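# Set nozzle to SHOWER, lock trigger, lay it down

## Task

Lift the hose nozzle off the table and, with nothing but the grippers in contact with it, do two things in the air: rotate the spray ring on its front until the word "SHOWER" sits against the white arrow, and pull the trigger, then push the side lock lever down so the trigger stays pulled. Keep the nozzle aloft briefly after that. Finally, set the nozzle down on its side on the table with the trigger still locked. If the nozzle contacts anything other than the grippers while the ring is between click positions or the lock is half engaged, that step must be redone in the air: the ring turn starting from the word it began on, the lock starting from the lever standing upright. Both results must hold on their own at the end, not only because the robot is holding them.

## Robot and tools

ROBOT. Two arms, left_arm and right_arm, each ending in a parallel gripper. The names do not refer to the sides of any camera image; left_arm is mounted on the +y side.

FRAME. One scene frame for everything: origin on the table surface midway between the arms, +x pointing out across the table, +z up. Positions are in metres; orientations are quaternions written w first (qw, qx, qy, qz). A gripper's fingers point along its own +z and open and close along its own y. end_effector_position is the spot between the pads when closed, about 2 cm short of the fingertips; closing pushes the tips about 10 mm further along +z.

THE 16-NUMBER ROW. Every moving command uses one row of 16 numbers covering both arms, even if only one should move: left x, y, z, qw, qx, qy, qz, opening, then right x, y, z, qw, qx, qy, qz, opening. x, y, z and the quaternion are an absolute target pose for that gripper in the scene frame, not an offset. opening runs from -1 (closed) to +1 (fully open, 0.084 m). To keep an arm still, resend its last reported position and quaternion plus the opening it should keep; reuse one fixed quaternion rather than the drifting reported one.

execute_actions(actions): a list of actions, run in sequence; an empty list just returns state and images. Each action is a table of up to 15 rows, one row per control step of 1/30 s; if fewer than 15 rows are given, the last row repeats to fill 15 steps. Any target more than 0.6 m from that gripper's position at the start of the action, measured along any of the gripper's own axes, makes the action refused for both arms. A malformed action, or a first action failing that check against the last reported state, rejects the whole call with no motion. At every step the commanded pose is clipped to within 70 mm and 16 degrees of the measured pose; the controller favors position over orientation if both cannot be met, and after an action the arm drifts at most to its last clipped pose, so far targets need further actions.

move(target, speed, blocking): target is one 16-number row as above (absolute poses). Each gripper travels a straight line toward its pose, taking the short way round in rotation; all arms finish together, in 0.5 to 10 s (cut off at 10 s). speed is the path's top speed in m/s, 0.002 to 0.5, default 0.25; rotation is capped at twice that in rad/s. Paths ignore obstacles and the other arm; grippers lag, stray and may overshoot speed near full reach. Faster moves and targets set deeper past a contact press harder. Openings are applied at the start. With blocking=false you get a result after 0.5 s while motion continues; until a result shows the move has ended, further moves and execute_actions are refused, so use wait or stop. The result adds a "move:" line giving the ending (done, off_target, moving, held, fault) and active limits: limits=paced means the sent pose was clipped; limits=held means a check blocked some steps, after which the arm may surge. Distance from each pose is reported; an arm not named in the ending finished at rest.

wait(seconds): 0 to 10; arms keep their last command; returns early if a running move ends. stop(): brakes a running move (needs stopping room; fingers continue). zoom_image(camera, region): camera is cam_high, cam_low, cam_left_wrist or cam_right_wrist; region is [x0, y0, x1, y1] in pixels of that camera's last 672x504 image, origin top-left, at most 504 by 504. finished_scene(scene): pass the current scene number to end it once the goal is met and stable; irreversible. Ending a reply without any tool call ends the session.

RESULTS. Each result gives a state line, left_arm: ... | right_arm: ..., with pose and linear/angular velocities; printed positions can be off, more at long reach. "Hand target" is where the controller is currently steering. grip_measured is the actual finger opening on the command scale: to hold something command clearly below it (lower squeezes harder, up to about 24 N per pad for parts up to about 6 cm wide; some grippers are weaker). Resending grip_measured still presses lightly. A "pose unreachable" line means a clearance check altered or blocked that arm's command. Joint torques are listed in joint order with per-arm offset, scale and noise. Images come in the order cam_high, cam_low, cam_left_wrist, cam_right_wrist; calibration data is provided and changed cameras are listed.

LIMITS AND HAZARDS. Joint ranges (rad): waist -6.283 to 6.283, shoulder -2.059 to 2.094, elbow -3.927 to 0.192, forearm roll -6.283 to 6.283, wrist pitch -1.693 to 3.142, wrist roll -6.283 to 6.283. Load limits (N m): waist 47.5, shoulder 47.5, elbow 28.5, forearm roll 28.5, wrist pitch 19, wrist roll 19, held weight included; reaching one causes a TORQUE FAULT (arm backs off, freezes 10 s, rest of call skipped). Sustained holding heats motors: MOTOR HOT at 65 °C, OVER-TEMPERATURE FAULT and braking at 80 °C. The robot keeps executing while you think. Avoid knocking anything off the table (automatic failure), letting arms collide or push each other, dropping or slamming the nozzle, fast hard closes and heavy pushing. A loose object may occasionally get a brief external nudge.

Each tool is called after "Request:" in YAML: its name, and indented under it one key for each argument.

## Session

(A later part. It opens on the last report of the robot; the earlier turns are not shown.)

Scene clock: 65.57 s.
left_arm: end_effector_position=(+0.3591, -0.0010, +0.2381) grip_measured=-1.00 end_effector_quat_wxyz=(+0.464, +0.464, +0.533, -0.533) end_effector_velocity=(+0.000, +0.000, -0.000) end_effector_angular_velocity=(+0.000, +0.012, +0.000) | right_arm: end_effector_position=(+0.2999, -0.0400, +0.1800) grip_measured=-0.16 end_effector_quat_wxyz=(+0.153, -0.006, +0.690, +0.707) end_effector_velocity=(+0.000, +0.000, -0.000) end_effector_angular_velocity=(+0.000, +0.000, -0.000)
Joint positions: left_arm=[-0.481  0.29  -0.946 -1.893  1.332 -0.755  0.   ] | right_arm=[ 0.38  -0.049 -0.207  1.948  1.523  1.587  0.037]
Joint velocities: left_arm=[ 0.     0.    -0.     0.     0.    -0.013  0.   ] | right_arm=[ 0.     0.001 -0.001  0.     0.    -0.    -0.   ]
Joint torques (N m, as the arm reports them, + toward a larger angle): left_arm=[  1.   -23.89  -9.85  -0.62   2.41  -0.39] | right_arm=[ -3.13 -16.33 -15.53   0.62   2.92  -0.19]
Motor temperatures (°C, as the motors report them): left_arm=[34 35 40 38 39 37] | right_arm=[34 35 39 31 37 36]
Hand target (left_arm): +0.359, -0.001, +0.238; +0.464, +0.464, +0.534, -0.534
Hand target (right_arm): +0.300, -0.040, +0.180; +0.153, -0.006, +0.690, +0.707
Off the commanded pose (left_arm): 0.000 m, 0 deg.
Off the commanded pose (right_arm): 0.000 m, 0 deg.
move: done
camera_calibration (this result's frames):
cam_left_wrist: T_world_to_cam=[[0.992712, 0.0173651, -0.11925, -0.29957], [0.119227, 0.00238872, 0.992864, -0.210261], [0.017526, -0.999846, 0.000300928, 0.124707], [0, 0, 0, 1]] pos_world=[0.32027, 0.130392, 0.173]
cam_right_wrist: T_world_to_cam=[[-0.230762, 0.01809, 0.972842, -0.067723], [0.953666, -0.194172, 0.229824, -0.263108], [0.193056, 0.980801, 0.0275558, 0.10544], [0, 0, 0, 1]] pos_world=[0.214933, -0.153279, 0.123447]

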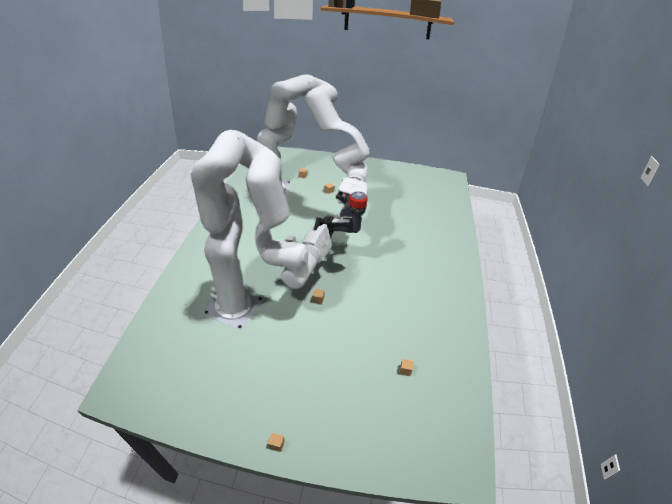

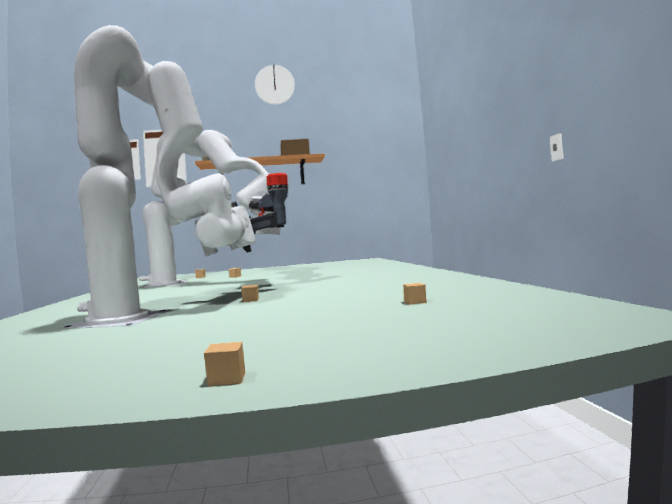

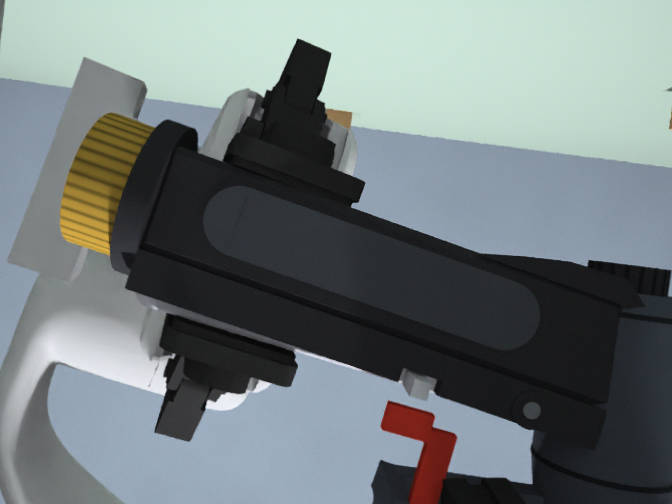

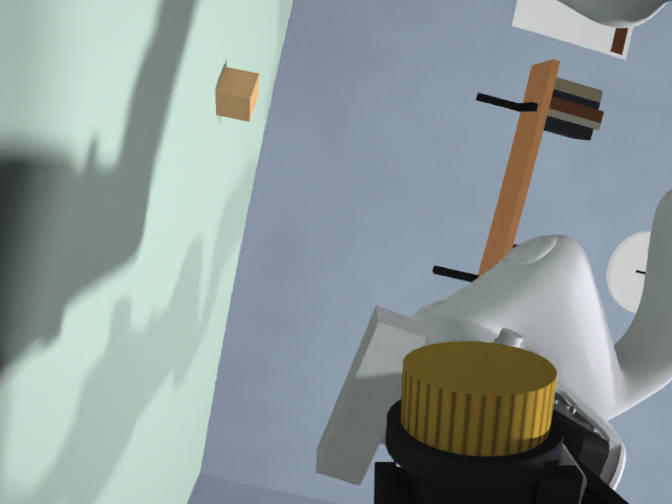

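Request:
move:
  target: [0.364,0.03,0.238,0.4639,0.4639,0.5337,-0.5337,-1, 0.3,-0.04,0.18,0.1529,-0.0061,0.6903,0.7071,-1]
  speed: 0.04

Request:
move:
  target: [0.364,0.25,0.28,0.4639,0.4639,0.5337,-0.5337,-1, 0.3,-0.04,0.18,0.1529,-0.0061,0.6903,0.7071,-1]

Request:
wait:
  seconds: 2

Request:
move:
  target: [0.364,0.25,0.28,0.4639,0.4639,0.5337,-0.5337,-1, 0.38,-0.10,0.12,0.1038,-0.1124,0.9881,0.0119,-1]
  speed: 0.2

Request:
move:
  target: [0.364,0.25,0.28,0.4639,0.4639,0.5337,-0.5337,-1, 0.38,-0.10,0.05,0.1038,-0.1124,0.9881,0.0119,-1]
  speed: 0.05

Request:
zoom_image:
  camera: "cam_low"
  region: [200,200,400,320]

Scene clock: 68.63 s.
left_arm: end_effector_position=(+0.3640, +0.0297, +0.2380) grip_measured=-1.00 end_effector_quat_wxyz=(+0.464, +0.464, +0.534, -0.534) end_effector_velocity=(+0.000, +0.002, -0.000) end_effector_angular_velocity=(-0.000, +0.000, -0.001) | right_arm: end_effector_position=(+0.3000, -0.0400, +0.1800) grip_measured=-0.16 end_effector_quat_wxyz=(+0.153, -0.006, +0.690, +0.707) end_effector_velocity=(+0.001, +0.000, +0.001) end_effector_angular_velocity=(+0.001, -0.003, -0.000)
Joint positions: left_arm=[-0.405  0.273 -0.92  -1.832  1.378 -0.761  0.   ] | right_arm=[ 0.38  -0.049 -0.207  1.948  1.523  1.587  0.037]
Joint velocities: left_arm=[ 0.005 -0.001  0.002  0.004  0.003 -0.     0.   ] | right_arm=[-0.    -0.001 -0.001  0.     0.    -0.    -0.   ]
Joint torques (N m, as the arm reports them, + toward a larger angle): left_arm=[  1.66 -23.7  -10.35  -0.99   2.1   -0.41] | right_arm=[ -2.36 -15.95 -14.94   0.4    3.13  -0.41]
Motor temperatures (°C, as the motors report them): left_arm=[34 35 40 38 39 37] | right_arm=[34 35 39 31 37 36]
Hand target (left_arm): +0.364, +0.030, +0.238; +0.464, +0.464, +0.534, -0.534
Hand target (right_arm): +0.300, -0.040, +0.180; +0.153, -0.006, +0.690, +0.707
Off the commanded pose (left_arm): 0.000 m, 0 deg.
Off the commanded pose (right_arm): 0.000 m, 0 deg.
move: done
camera_calibration (this result's frames):
cam_left_wrist: T_world_to_cam=[[0.992555, 0.0171786, -0.12058, -0.304572], [0.12056, 0.00219614, 0.992704, -0.211236], [0.0173181, -0.99985, 0.000108737, 0.155458], [0, 0, 0, 1]] pos_world=[0.325079, 0.161131, 0.172953]
cam_right_wrist: T_world_to_cam=[[-0.230878, 0.0180631, 0.972815, -0.0677117], [0.953616, -0.194294, 0.229929, -0.263196], [0.193165, 0.980777, 0.0276329, 0.105385], [0, 0, 0, 1]] pos_world=[0.214998, -0.153273, 0.123475]

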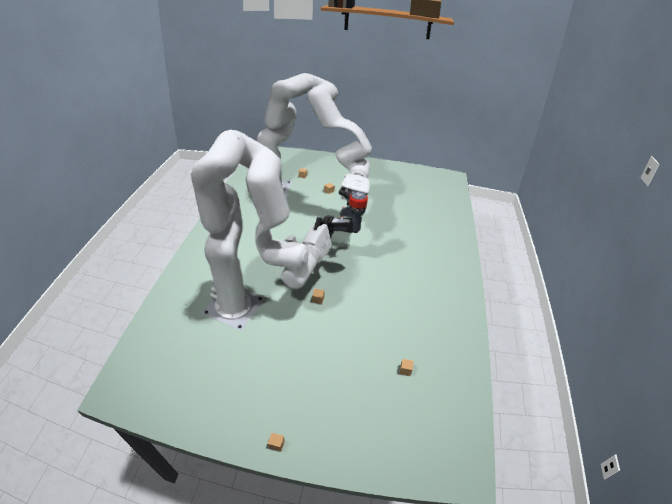

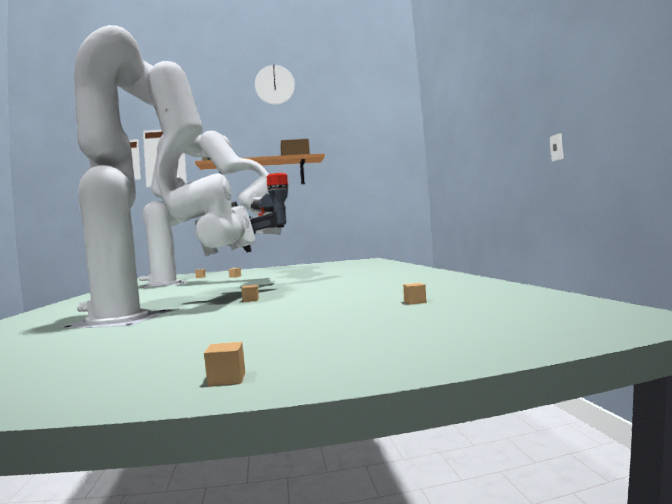

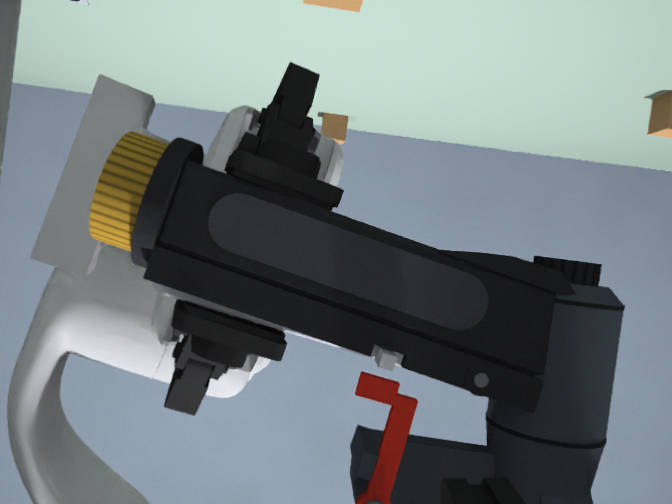

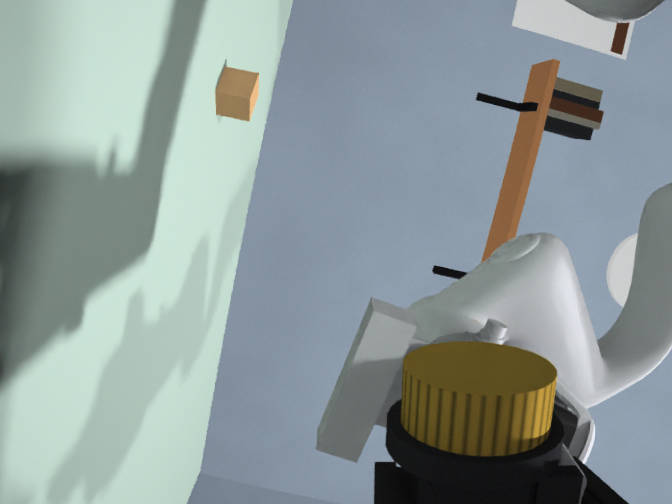

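Scene clock: 70.20 s.
left_arm: end_effector_position=(+0.3641, +0.2494, +0.2797) grip_measured=-1.00 end_effector_quat_wxyz=(+0.464, +0.464, +0.534, -0.534) end_effector_velocity=(+0.000, +0.003, +0.001) end_effector_angular_velocity=(+0.000, -0.001, +0.000) | right_arm: end_effector_position=(+0.3000, -0.0400, +0.1800) grip_measured=-0.16 end_effector_quat_wxyz=(+0.153, -0.006, +0.690, +0.707) end_effector_velocity=(+0.000, -0.000, +0.000) end_effector_angular_velocity=(-0.000, -0.000, -0.000)
Joint positions: left_arm=[ 0.166  0.151 -0.883 -1.384  1.735 -0.856  0.   ] | right_arm=[ 0.38  -0.049 -0.207  1.948  1.523  1.587  0.037]
Joint velocities: left_arm=[ 0.007  0.001 -0.003  0.005  0.005 -0.     0.   ] | right_arm=[-0.  0. -0.  0. -0. -0. -0.]
Joint torques (N m, as the arm reports them, + toward a larger angle): left_arm=[  1.94 -20.87 -10.03  -1.38   2.02  -0.41] | right_arm=[ -2.45 -16.28 -14.5   -0.08   2.98  -0.25]
Motor temperatures (°C, as the motors report them): left_arm=[34 35 40 38 39 37] | right_arm=[34 35 38 31 37 36]
Hand target (left_arm): +0.364, +0.250, +0.280; +0.464, +0.464, +0.534, -0.533
Hand target (right_arm): +0.300, -0.040, +0.180; +0.153, -0.006, +0.690, +0.707
Off the commanded pose (left_arm): 0.001 m, 0 deg.
Off the commanded pose (right_arm): 0.000 m, 0 deg.
move: done
camera_calibration (this result's frames):
cam_left_wrist: T_world_to_cam=[[0.992534, 0.0172009, -0.120745, -0.303413], [0.120734, 0.00167909, 0.992683, -0.253097], [0.0172778, -0.999851, -0.000410187, 0.375249], [0, 0, 0, 1]] pos_world=[0.325222, 0.380837, 0.214763]
cam_right_wrist: T_world_to_cam=[[-0.230877, 0.0180629, 0.972815, -0.0677118], [0.953616, -0.194291, 0.229928, -0.263195], [0.193163, 0.980778, 0.0276323, 0.105386], [0, 0, 0, 1]] pos_world=[0.214997, -0.153273, 0.123475]

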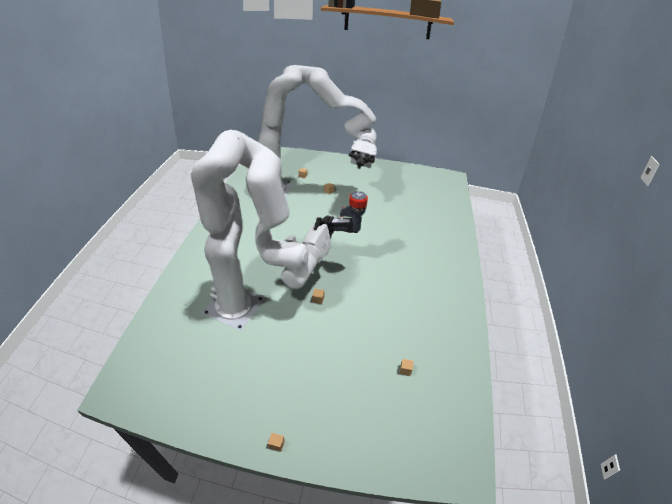

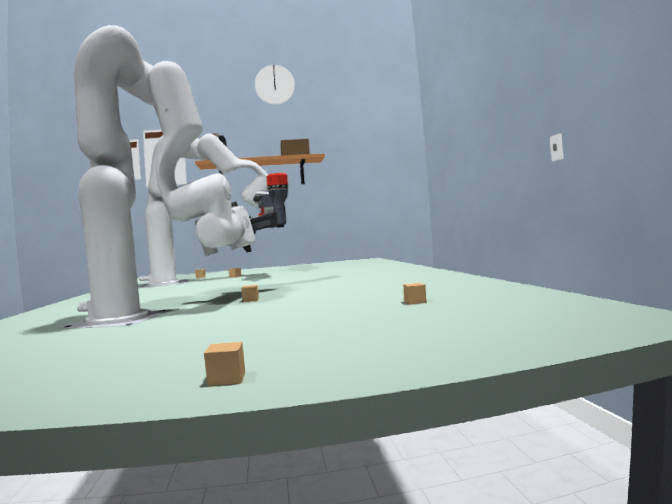

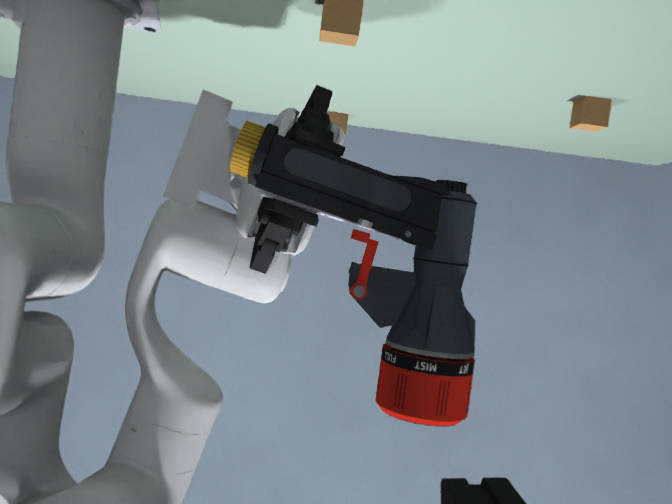

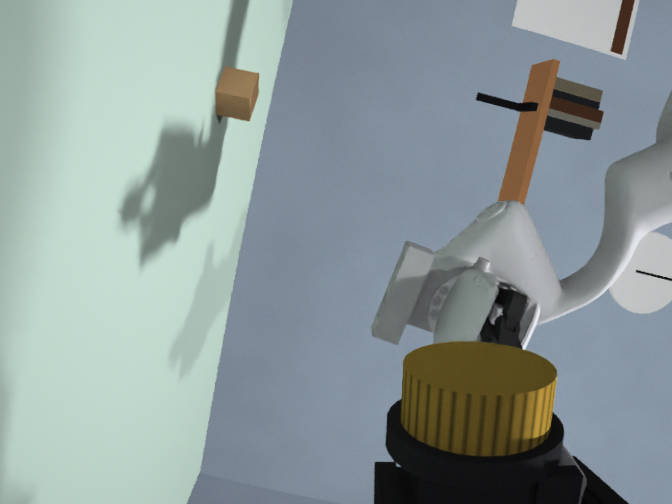

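Scene clock: 72.20 s.
left_arm: end_effector_position=(+0.3642, +0.2498, +0.2798) grip_measured=-1.00 end_effector_quat_wxyz=(+0.464, +0.464, +0.534, -0.533) end_effector_velocity=(-0.000, -0.000, +0.000) end_effector_angular_velocity=(-0.000, -0.000, -0.001) | right_arm: end_effector_position=(+0.3000, -0.0400, +0.1800) grip_measured=-0.16 end_effector_quat_wxyz=(+0.153, -0.006, +0.690, +0.707) end_effector_velocity=(+0.000, +0.000, +0.000) end_effector_angular_velocity=(+0.000, -0.000, -0.000)
Joint positions: left_arm=[ 0.167  0.151 -0.883 -1.384  1.736 -0.856  0.   ] | right_arm=[ 0.38  -0.049 -0.207  1.948  1.523  1.587  0.037]
Joint velocities: left_arm=[-0.001 -0.    -0.     0.     0.    -0.     0.   ] | right_arm=[ 0.  0. -0.  0.  0. -0.  0.]
Joint torques (N m, as the arm reports them, + toward a larger angle): left_arm=[  1.46 -21.34 -10.06  -1.43   1.97  -0.4 ] | right_arm=[ -2.13 -16.2  -14.45   0.39   2.88  -0.12]
Motor temperatures (°C, as the motors report them): left_arm=[34 35 40 38 39 37] | right_arm=[34 35 38 31 37 36]
Hand target (left_arm): +0.364, +0.250, +0.280; +0.464, +0.464, +0.534, -0.533
Hand target (right_arm): +0.300, -0.040, +0.180; +0.153, -0.006, +0.690, +0.707
Off the commanded pose (left_arm): 0.000 m, 0 deg.
Off the commanded pose (right_arm): 0.000 m, 0 deg.
wait: 2.00 s; at rest by 0.17 s
camera_calibration (this result's frames):
cam_left_wrist: T_world_to_cam=[[0.992553, 0.0175714, -0.120538, -0.303657], [0.120527, 0.00167944, 0.992709, -0.253128], [0.0176457, -0.999844, -0.000450899, 0.375526], [0, 0, 0, 1]] pos_world=[0.325278, 0.381228, 0.214849]
cam_right_wrist: T_world_to_cam=[[-0.230876, 0.018063, 0.972815, -0.0677118], [0.953616, -0.194292, 0.229928, -0.263195], [0.193163, 0.980777, 0.0276322, 0.105386], [0, 0, 0, 1]] pos_world=[0.214997, -0.153273, 0.123475]

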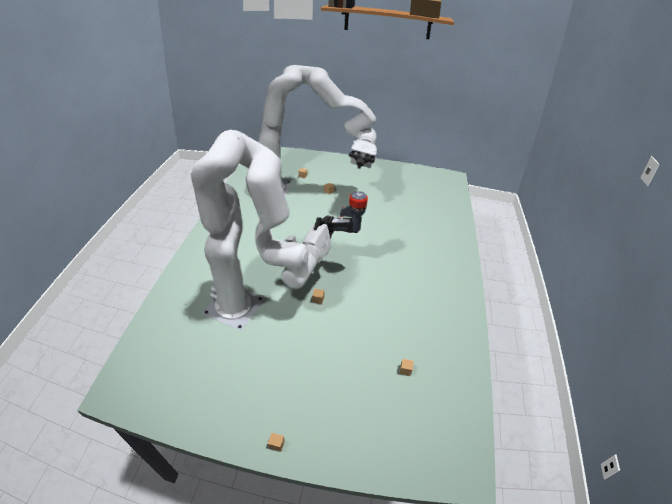

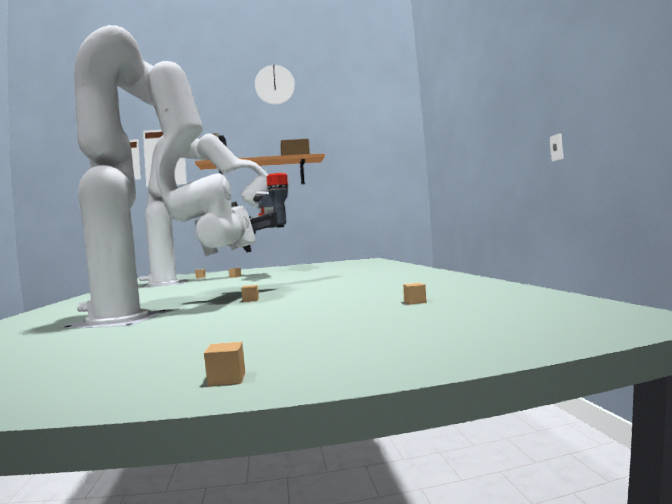

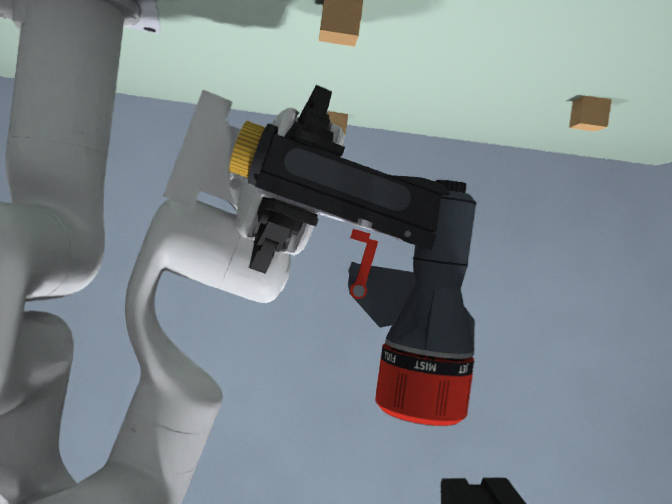

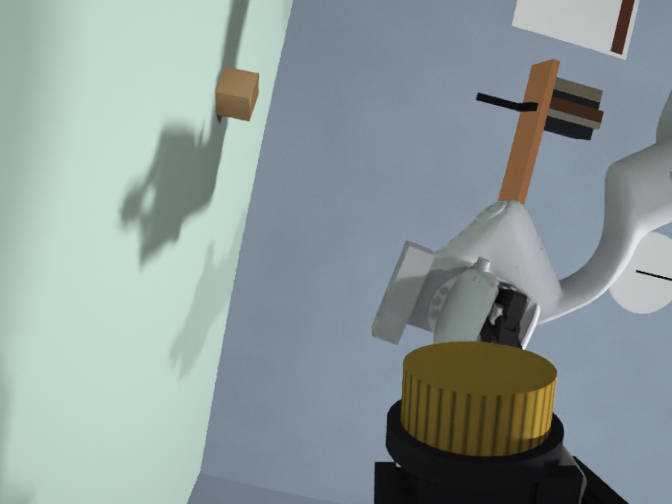

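Scene clock: 76.77 s.
left_arm: end_effector_position=(+0.3640, +0.2500, +0.2800) grip_measured=-1.00 end_effector_quat_wxyz=(+0.464, +0.464, +0.534, -0.534) end_effector_velocity=(-0.000, -0.001, +0.000) end_effector_angular_velocity=(+0.000, -0.000, -0.001) | right_arm: end_effector_position=(+0.3804, -0.0998, +0.1203) grip_measured=-0.17 end_effector_quat_wxyz=(+0.103, -0.114, +0.988, +0.013) end_effector_velocity=(+0.000, +0.001, -0.000) end_effector_angular_velocity=(-0.013, -0.001, -0.003)
Joint positions: left_arm=[ 0.168  0.151 -0.883 -1.383  1.737 -0.856  0.   ] | right_arm=[ 0.793 -0.175 -0.552 -0.136  0.536  3.609  0.037]
Joint velocities: left_arm=[-0.002  0.    -0.    -0.    -0.    -0.     0.   ] | right_arm=[ 0.005  0.005 -0.008 -0.022  0.01   0.025  0.   ]
Joint torques (N m, as the arm reports them, + toward a larger angle): left_arm=[  1.7  -21.23  -9.9   -1.33   1.94  -0.38] | right_arm=[ -2.32 -20.88 -23.89  -0.81  -3.14  -0.36]
Motor temperatures (°C, as the motors report them): left_arm=[34 35 40 38 39 37] | right_arm=[34 35 39 31 37 36]
Hand target (left_arm): +0.364, +0.250, +0.280; +0.464, +0.464, +0.534, -0.534
Hand target (right_arm): +0.380, -0.100, +0.120; +0.103, -0.114, +0.988, +0.013
Off the commanded pose (left_arm): 0.000 m, 0 deg.
Off the commanded pose (right_arm): 0.001 m, 0 deg.
move: done
camera_calibration (this result's frames):
cam_left_wrist: T_world_to_cam=[[0.992549, 0.0172467, -0.120622, -0.30333], [0.120601, 0.00228093, 0.992698, -0.253489], [0.017396, -0.999849, 0.000183965, 0.375632], [0, 0, 0, 1]] pos_world=[0.325106, 0.381385, 0.21498]
cam_right_wrist: T_world_to_cam=[[-0.233507, 0.972235, -0.0152588, 0.225091], [0.953417, 0.232013, 0.192785, -0.290664], [0.190973, 0.0304687, -0.981122, 0.177459], [0, 0, 0, 1]] pos_world=[0.295794, -0.15681, 0.233579]

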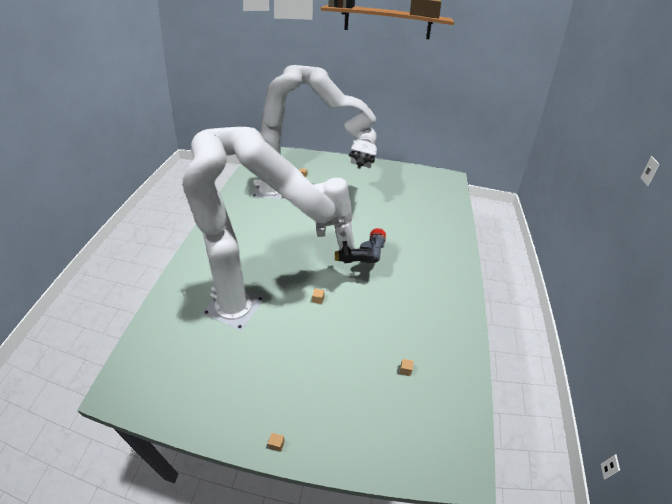

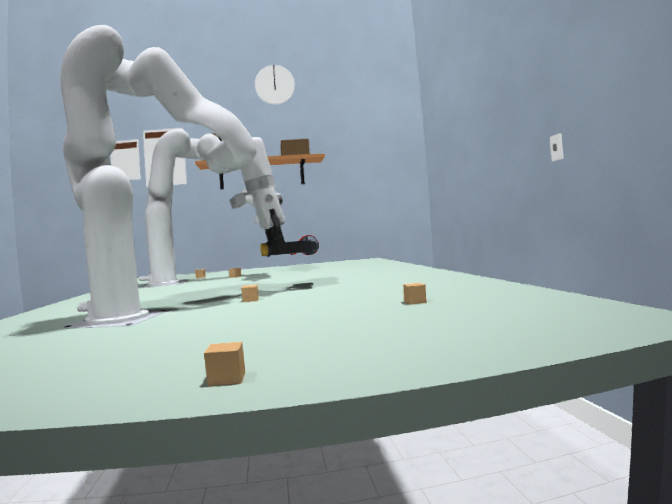

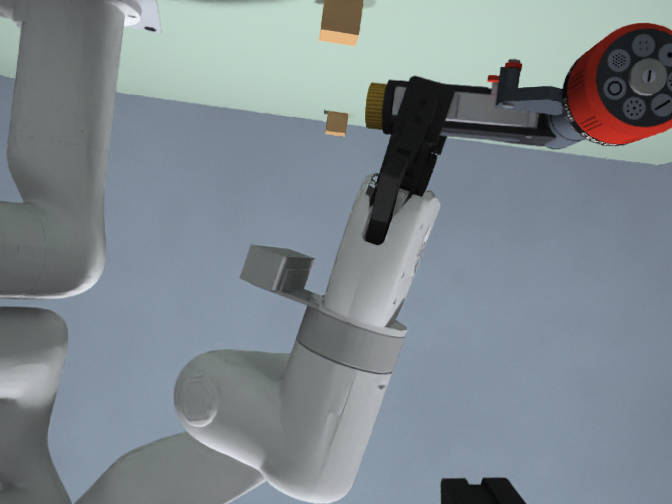

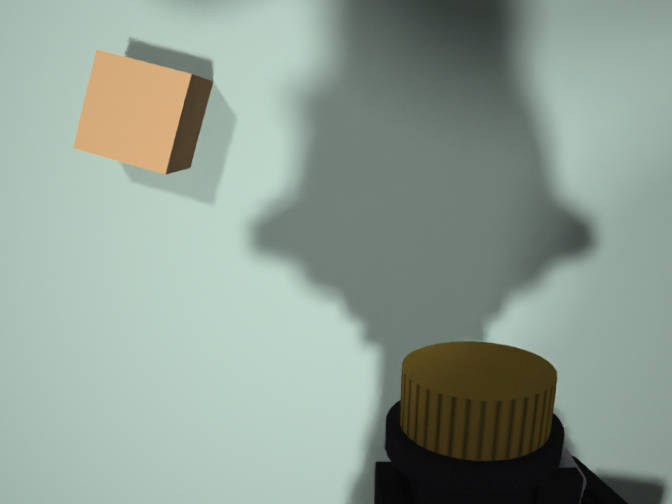

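Scene clock: 78.57 s.
left_arm: end_effector_position=(+0.3640, +0.2500, +0.2800) grip_measured=-1.00 end_effector_quat_wxyz=(+0.464, +0.464, +0.534, -0.534) end_effector_velocity=(+0.000, +0.000, +0.000) end_effector_angular_velocity=(-0.000, -0.001, +0.000) | right_arm: end_effector_position=(+0.3801, -0.0999, +0.0505) grip_measured=-0.17 end_effector_quat_wxyz=(+0.104, -0.112, +0.988, +0.012) end_effector_velocity=(+0.000, +0.000, -0.002) end_effector_angular_velocity=(-0.001, -0.003, -0.001)
Joint positions: left_arm=[ 0.168  0.151 -0.883 -1.383  1.737 -0.856  0.   ] | right_arm=[ 0.772  0.027 -0.512 -0.239  0.295  3.703  0.037]
Joint velocities: left_arm=[ 0. -0. -0.  0.  0.  0.  0.] | right_arm=[-0.002  0.009 -0.    -0.014 -0.01   0.012  0.   ]
Joint torques (N m, as the arm reports them, + toward a larger angle): left_arm=[  2.02 -21.35 -10.19  -1.29   1.99  -0.44] | right_arm=[ -2.63 -23.59 -20.17  -0.73  -3.12  -0.3 ]
Motor temperatures (°C, as the motors report them): left_arm=[34 35 40 38 39 37] | right_arm=[34 35 39 31 37 36]
Hand target (left_arm): +0.364, +0.250, +0.280; +0.464, +0.464, +0.534, -0.534
Hand target (right_arm): +0.380, -0.100, +0.050; +0.104, -0.112, +0.988, +0.012
Off the commanded pose (left_arm): 0.000 m, 0 deg.
Off the commanded pose (right_arm): 0.001 m, 0 deg.
move: done
camera_calibration (this result's frames):
cam_left_wrist: T_world_to_cam=[[0.992549, 0.017245, -0.120621, -0.303329], [0.120599, 0.00228106, 0.992699, -0.253489], [0.0173943, -0.999849, 0.000184322, 0.375633], [0, 0, 0, 1]] pos_world=[0.325106, 0.381386, 0.214981]
cam_right_wrist: T_world_to_cam=[[-0.230951, 0.972805, -0.0176455, 0.223241], [0.953592, 0.229916, 0.194424, -0.277295], [0.193194, 0.0280759, -0.980759, 0.107937], [0, 0, 0, 1]] pos_world=[0.295131, -0.156446, 0.163712]

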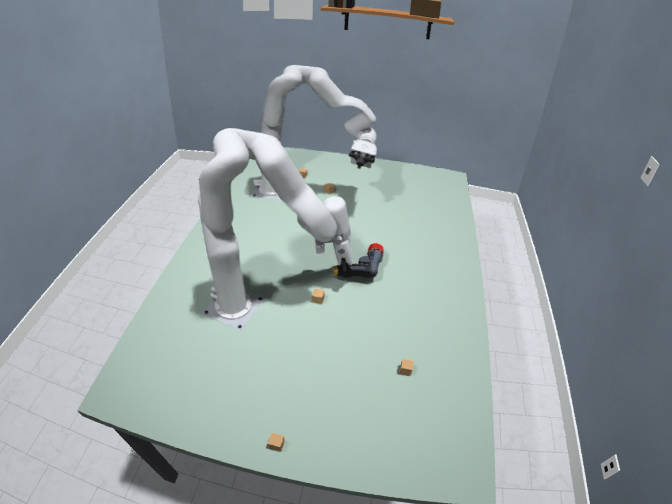

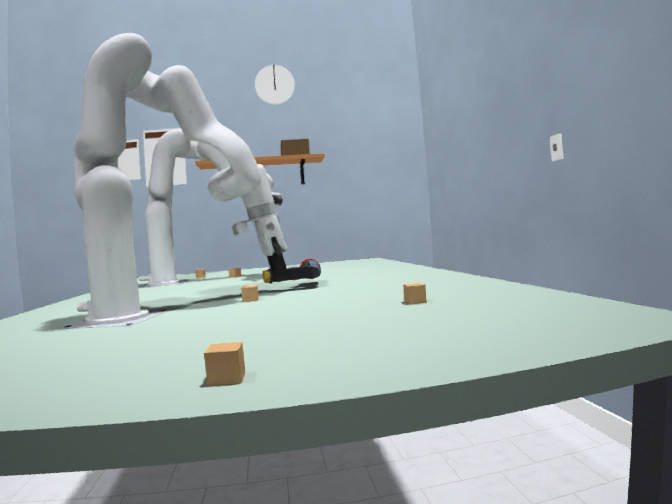

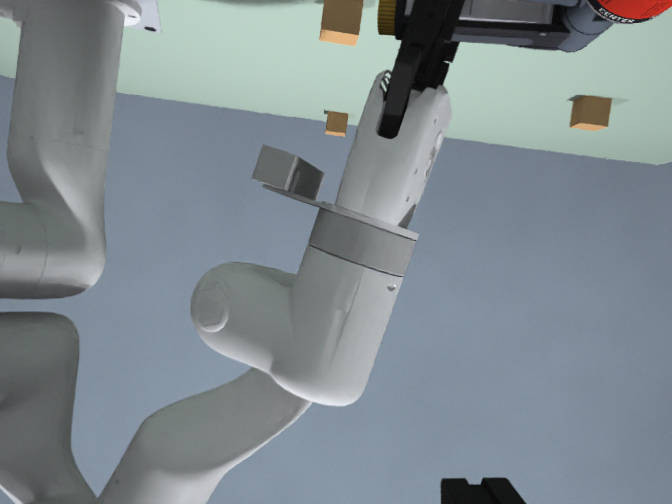

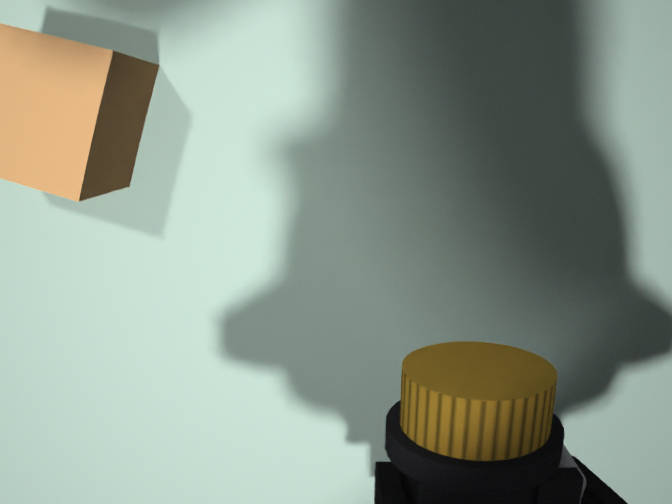

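Region (200, 200, 400, 320) of cam_low's 672x504 image, scaled by 2.520, with more detail than that image has; it fills the top 302 rows of this view, and the rest is white.

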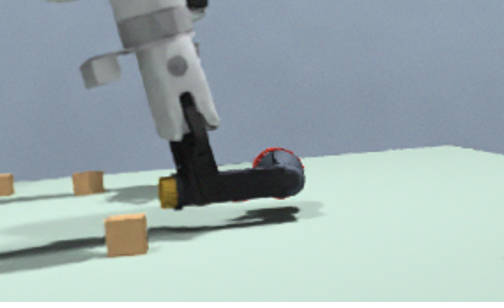

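Request:
move:
  target: [0.364,0.25,0.28,0.4639,0.4639,0.5337,-0.5337,-1, 0.38,-0.10,0.033,0.1038,-0.1124,0.9881,0.0119,-1]
  speed: 0.015

Request:
execute_actions:
  actions:
    - [[0.364,0.25,0.28,0.4639,0.4639,0.5337,-0.5337,-1, 0.38,-0.10,0.033,0.1038,-0.1124,0.9881,0.0119,-0.1]]
    - [[0.364,0.25,0.28,0.4639,0.4639,0.5337,-0.5337,-1, 0.38,-0.10,0.033,0.1038,-0.1124,0.9881,0.0119,0.2]]
    - [[0.364,0.25,0.28,0.4639,0.4639,0.5337,-0.5337,-1, 0.38,-0.10,0.033,0.1038,-0.1124,0.9881,0.0119,0.8]]

Request:
move:
  target: [0.364,0.25,0.28,0.4639,0.4639,0.5337,-0.5337,-1, 0.40,-0.08,0.25,0.1038,-0.1124,0.9881,0.0119,0.8]
  speed: 0.12

Scene clock: 81.80 s.
left_arm: end_effector_position=(+0.3640, +0.2500, +0.2800) grip_measured=-1.00 end_effector_quat_wxyz=(+0.464, +0.464, +0.534, -0.534) end_effector_velocity=(-0.000, -0.000, -0.000) end_effector_angular_velocity=(+0.001, -0.000, -0.001) | right_arm: end_effector_position=(+0.3803, -0.0998, +0.0336) grip_measured=-0.17 end_effector_quat_wxyz=(+0.104, -0.112, +0.988, +0.012) end_effector_velocity=(-0.001, -0.001, -0.003) end_effector_angular_velocity=(-0.003, +0.002, +0.000)
Joint positions: left_arm=[ 0.168  0.151 -0.883 -1.383  1.737 -0.856  0.   ] | right_arm=[ 0.762  0.085 -0.513 -0.287  0.238  3.744  0.037]
Joint velocities: left_arm=[-0.001 -0.    -0.     0.    -0.    -0.     0.   ] | right_arm=[-0.002  0.008  0.002 -0.01  -0.006  0.009 -0.   ]
Joint torques (N m, as the arm reports them, + toward a larger angle): left_arm=[  1.95 -21.36 -10.05  -1.56   2.04  -0.34] | right_arm=[ -2.65 -22.61 -17.89  -0.51  -2.25  -0.36]
Motor temperatures (°C, as the motors report them): left_arm=[34 35 39 38 39 37] | right_arm=[34 35 40 31 37 36]
Hand target (left_arm): +0.364, +0.250, +0.280; +0.464, +0.464, +0.534, -0.534
Hand target (right_arm): +0.380, -0.100, +0.033; +0.104, -0.112, +0.988, +0.012
Off the commanded pose (left_arm): 0.000 m, 0 deg.
Off the commanded pose (right_arm): 0.001 m, 0 deg.
move: done
camera_calibration (this result's frames):
cam_left_wrist: T_world_to_cam=[[0.992549, 0.017245, -0.120621, -0.30333], [0.120599, 0.00228092, 0.992699, -0.253489], [0.0173942, -0.999849, 0.000184192, 0.375633], [0, 0, 0, 1]] pos_world=[0.325106, 0.381386, 0.214981]
cam_right_wrist: T_world_to_cam=[[-0.230732, 0.972861, -0.0174283, 0.222826], [0.953494, 0.229636, 0.195233, -0.274239], [0.193937, 0.0284287, -0.980602, 0.091073], [0, 0, 0, 1]] pos_world=[0.295236, -0.156393, 0.146731]

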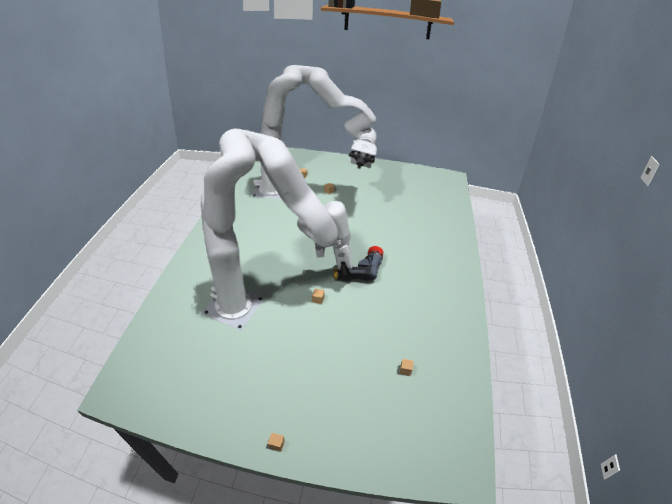

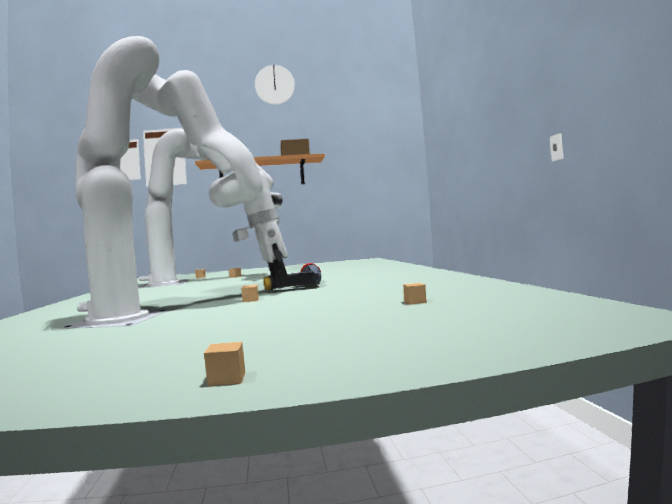

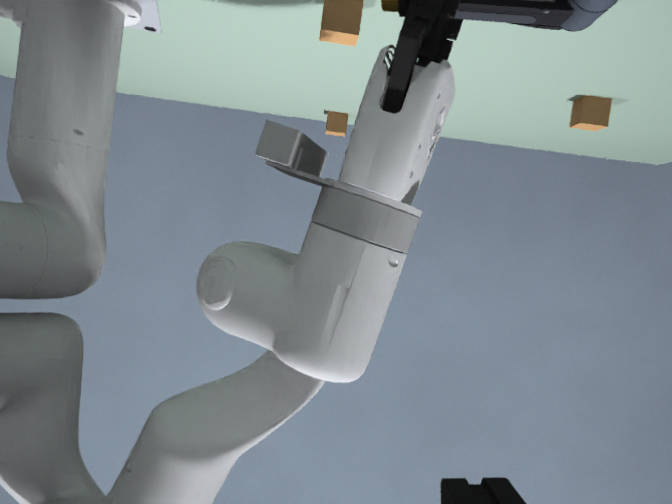

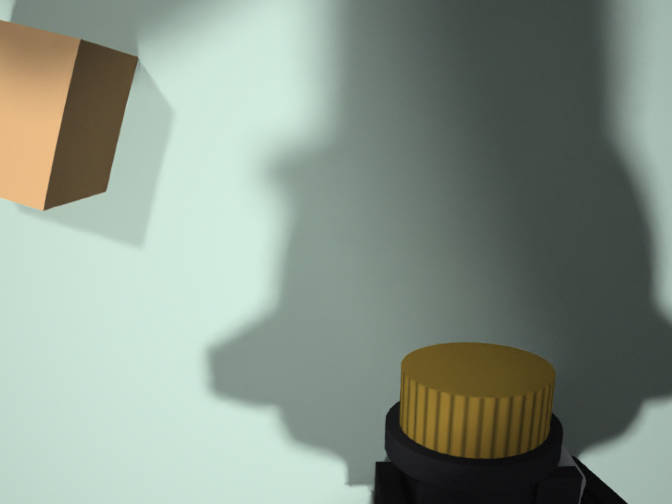

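Scene clock: 83.30 s.
left_arm: end_effector_position=(+0.3640, +0.2500, +0.2800) grip_measured=-1.00 end_effector_quat_wxyz=(+0.464, +0.464, +0.534, -0.534) end_effector_velocity=(-0.000, +0.000, +0.000) end_effector_angular_velocity=(-0.001, +0.000, -0.000) | right_arm: end_effector_position=(+0.3800, -0.1000, +0.0330) grip_measured=+0.80 end_effector_quat_wxyz=(+0.104, -0.112, +0.988, +0.012) end_effector_velocity=(+0.000, +0.000, +0.000) end_effector_angular_velocity=(+0.001, -0.001, -0.000)
Joint positions: left_arm=[ 0.168  0.151 -0.883 -1.383  1.737 -0.856  0.   ] | right_arm=[ 0.762  0.087 -0.513 -0.289  0.237  3.745  0.076]
Joint velocities: left_arm=[ 0.     0.     0.    -0.     0.001 -0.     0.   ] | right_arm=[-0.    -0.001 -0.     0.     0.     0.     0.001]
Joint torques (N m, as the arm reports them, + toward a larger angle): left_arm=[  1.53 -20.83  -9.93  -1.41   1.99  -0.45] | right_arm=[ -2.54 -22.75 -17.78  -0.74  -2.45  -0.47]
Motor temperatures (°C, as the motors report them): left_arm=[34 35 39 38 39 37] | right_arm=[34 35 40 31 37 36]
Hand target (left_arm): +0.364, +0.250, +0.280; +0.464, +0.464, +0.534, -0.534
Hand target (right_arm): +0.380, -0.100, +0.033; +0.104, -0.112, +0.988, +0.012
Off the commanded pose (left_arm): 0.000 m, 0 deg.
Off the commanded pose (right_arm): 0.000 m, 0 deg.
camera_calibration (this result's frames):
cam_left_wrist: T_world_to_cam=[[0.992549, 0.017245, -0.120621, -0.303329], [0.120599, 0.00228086, 0.992699, -0.253489], [0.0173942, -0.999849, 0.000184128, 0.375633], [0, 0, 0, 1]] pos_world=[0.325106, 0.381386, 0.214981]
cam_right_wrist: T_world_to_cam=[[-0.230826, 0.972828, -0.018017, 0.223001], [0.953631, 0.229869, 0.19429, -0.273755], [0.193152, 0.0276656, -0.980779, 0.0908109], [0, 0, 0, 1]] pos_world=[0.294995, -0.156526, 0.146271]

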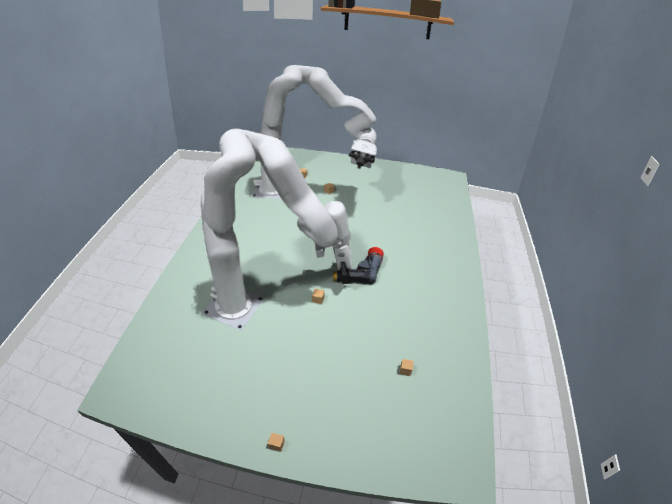

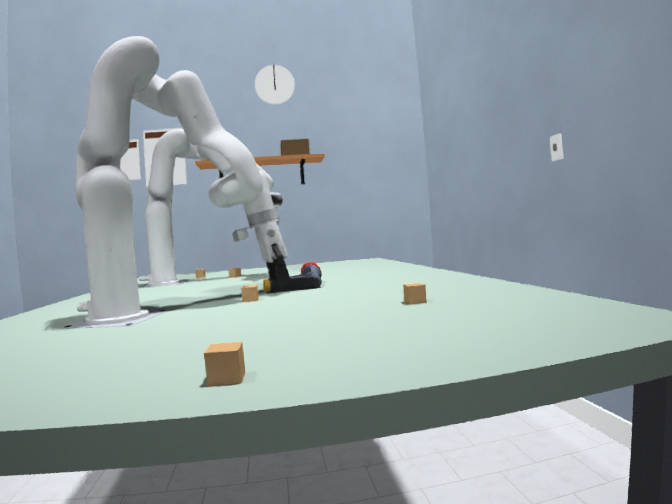

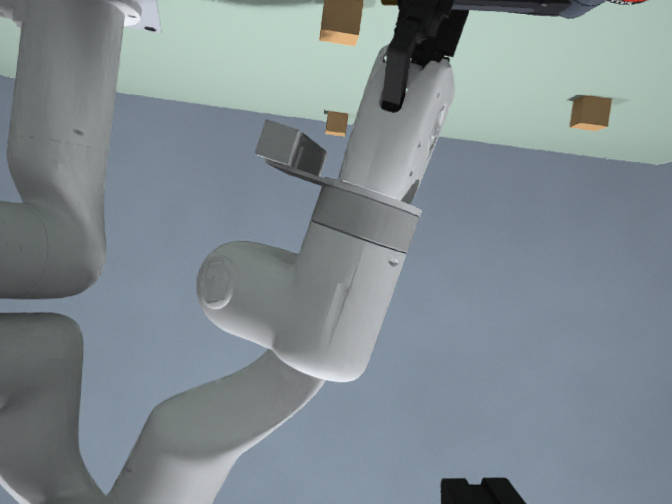

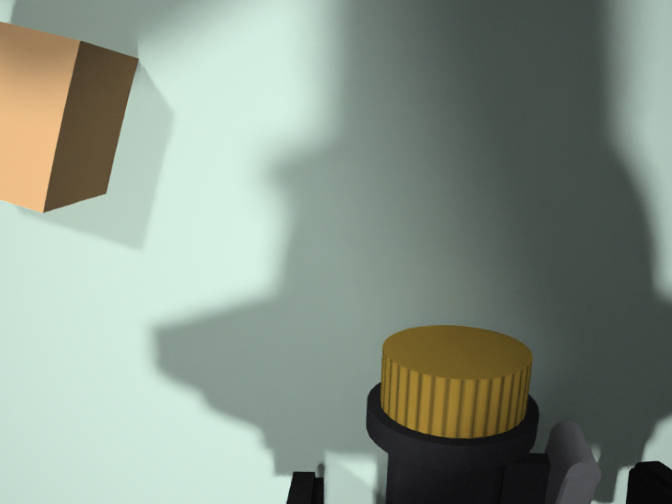

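Scene clock: 85.63 s.
left_arm: end_effector_position=(+0.3640, +0.2500, +0.2800) grip_measured=-1.00 end_effector_quat_wxyz=(+0.464, +0.464, +0.534, -0.534) end_effector_velocity=(+0.000, +0.000, -0.000) end_effector_angular_velocity=(-0.000, +0.000, +0.001) | right_arm: end_effector_position=(+0.3996, -0.0803, +0.2494) grip_measured=+0.80 end_effector_quat_wxyz=(+0.104, -0.112, +0.988, +0.012) end_effector_velocity=(+0.000, +0.000, +0.003) end_effector_angular_velocity=(-0.001, +0.000, +0.000)
Joint positions: left_arm=[ 0.168  0.151 -0.883 -1.383  1.737 -0.856  0.   ] | right_arm=[ 0.821 -0.282 -0.854 -0.097  0.944  3.579  0.077]
Joint velocities: left_arm=[ 0.001  0.     0.    -0.    -0.     0.     0.   ] | right_arm=[ 0.    -0.    -0.009  0.     0.01  -0.001 -0.   ]
Joint torques (N m, as the arm reports them, + toward a larger angle): left_arm=[  1.82 -21.1  -10.01  -1.41   2.    -0.35] | right_arm=[ -2.77 -19.08 -24.54  -0.89  -2.64  -0.12]
Motor temperatures (°C, as the motors report them): left_arm=[34 35 39 38 39 37] | right_arm=[34 35 40 31 37 36]
Hand target (left_arm): +0.364, +0.250, +0.280; +0.464, +0.464, +0.534, -0.534
Hand target (right_arm): +0.400, -0.080, +0.250; +0.104, -0.112, +0.988, +0.012
Off the commanded pose (left_arm): 0.000 m, 0 deg.
Off the commanded pose (right_arm): 0.001 m, 0 deg.
move: done
camera_calibration (this result's frames):
cam_left_wrist: T_world_to_cam=[[0.992549, 0.017245, -0.120621, -0.30333], [0.120599, 0.00228081, 0.992699, -0.253489], [0.0173942, -0.999849, 0.000184077, 0.375633], [0, 0, 0, 1]] pos_world=[0.325106, 0.381386, 0.214981]
cam_right_wrist: T_world_to_cam=[[-0.230735, 0.972846, -0.0182322, 0.21223], [0.953722, 0.229833, 0.193884, -0.338926], [0.19281, 0.0273474, -0.980855, 0.298834], [0, 0, 0, 1]] pos_world=[0.314592, -0.136743, 0.362695]

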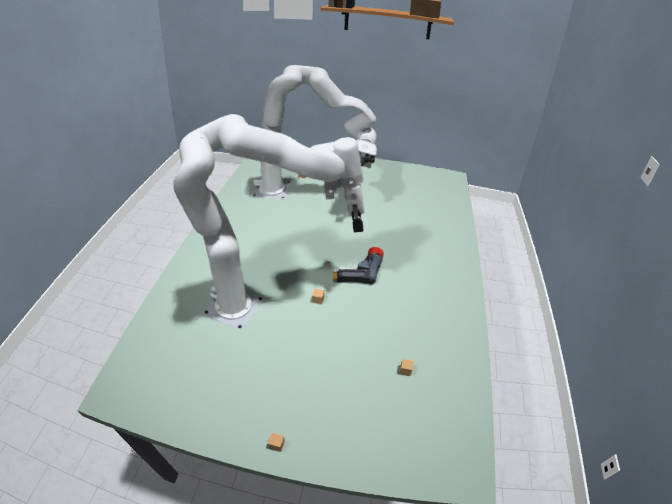

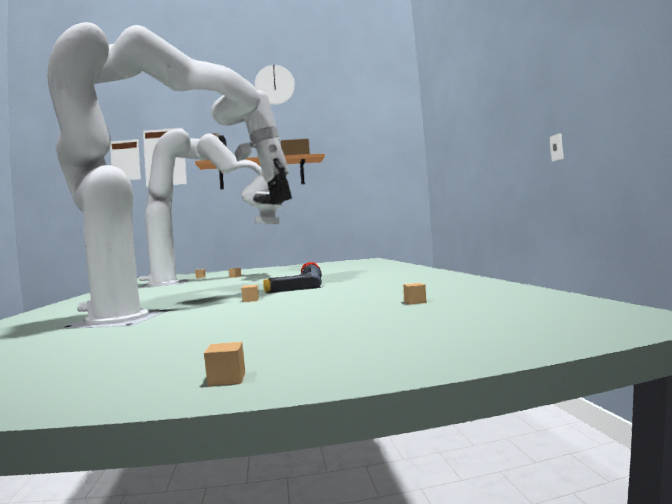

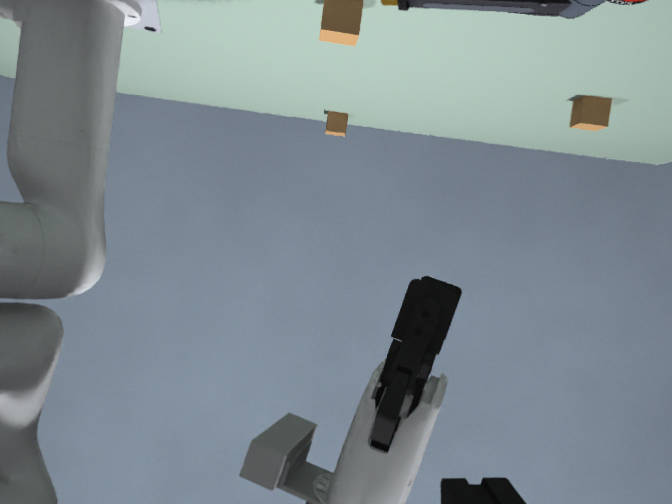

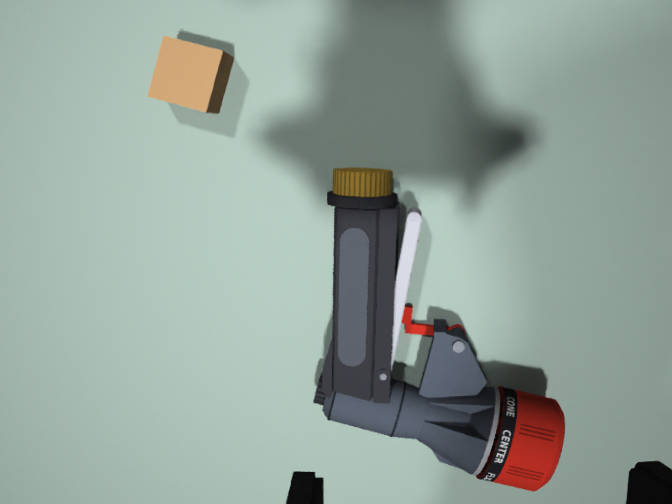

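Request:
finished_scene:
  scene: 2

The scene is finished: the task was done.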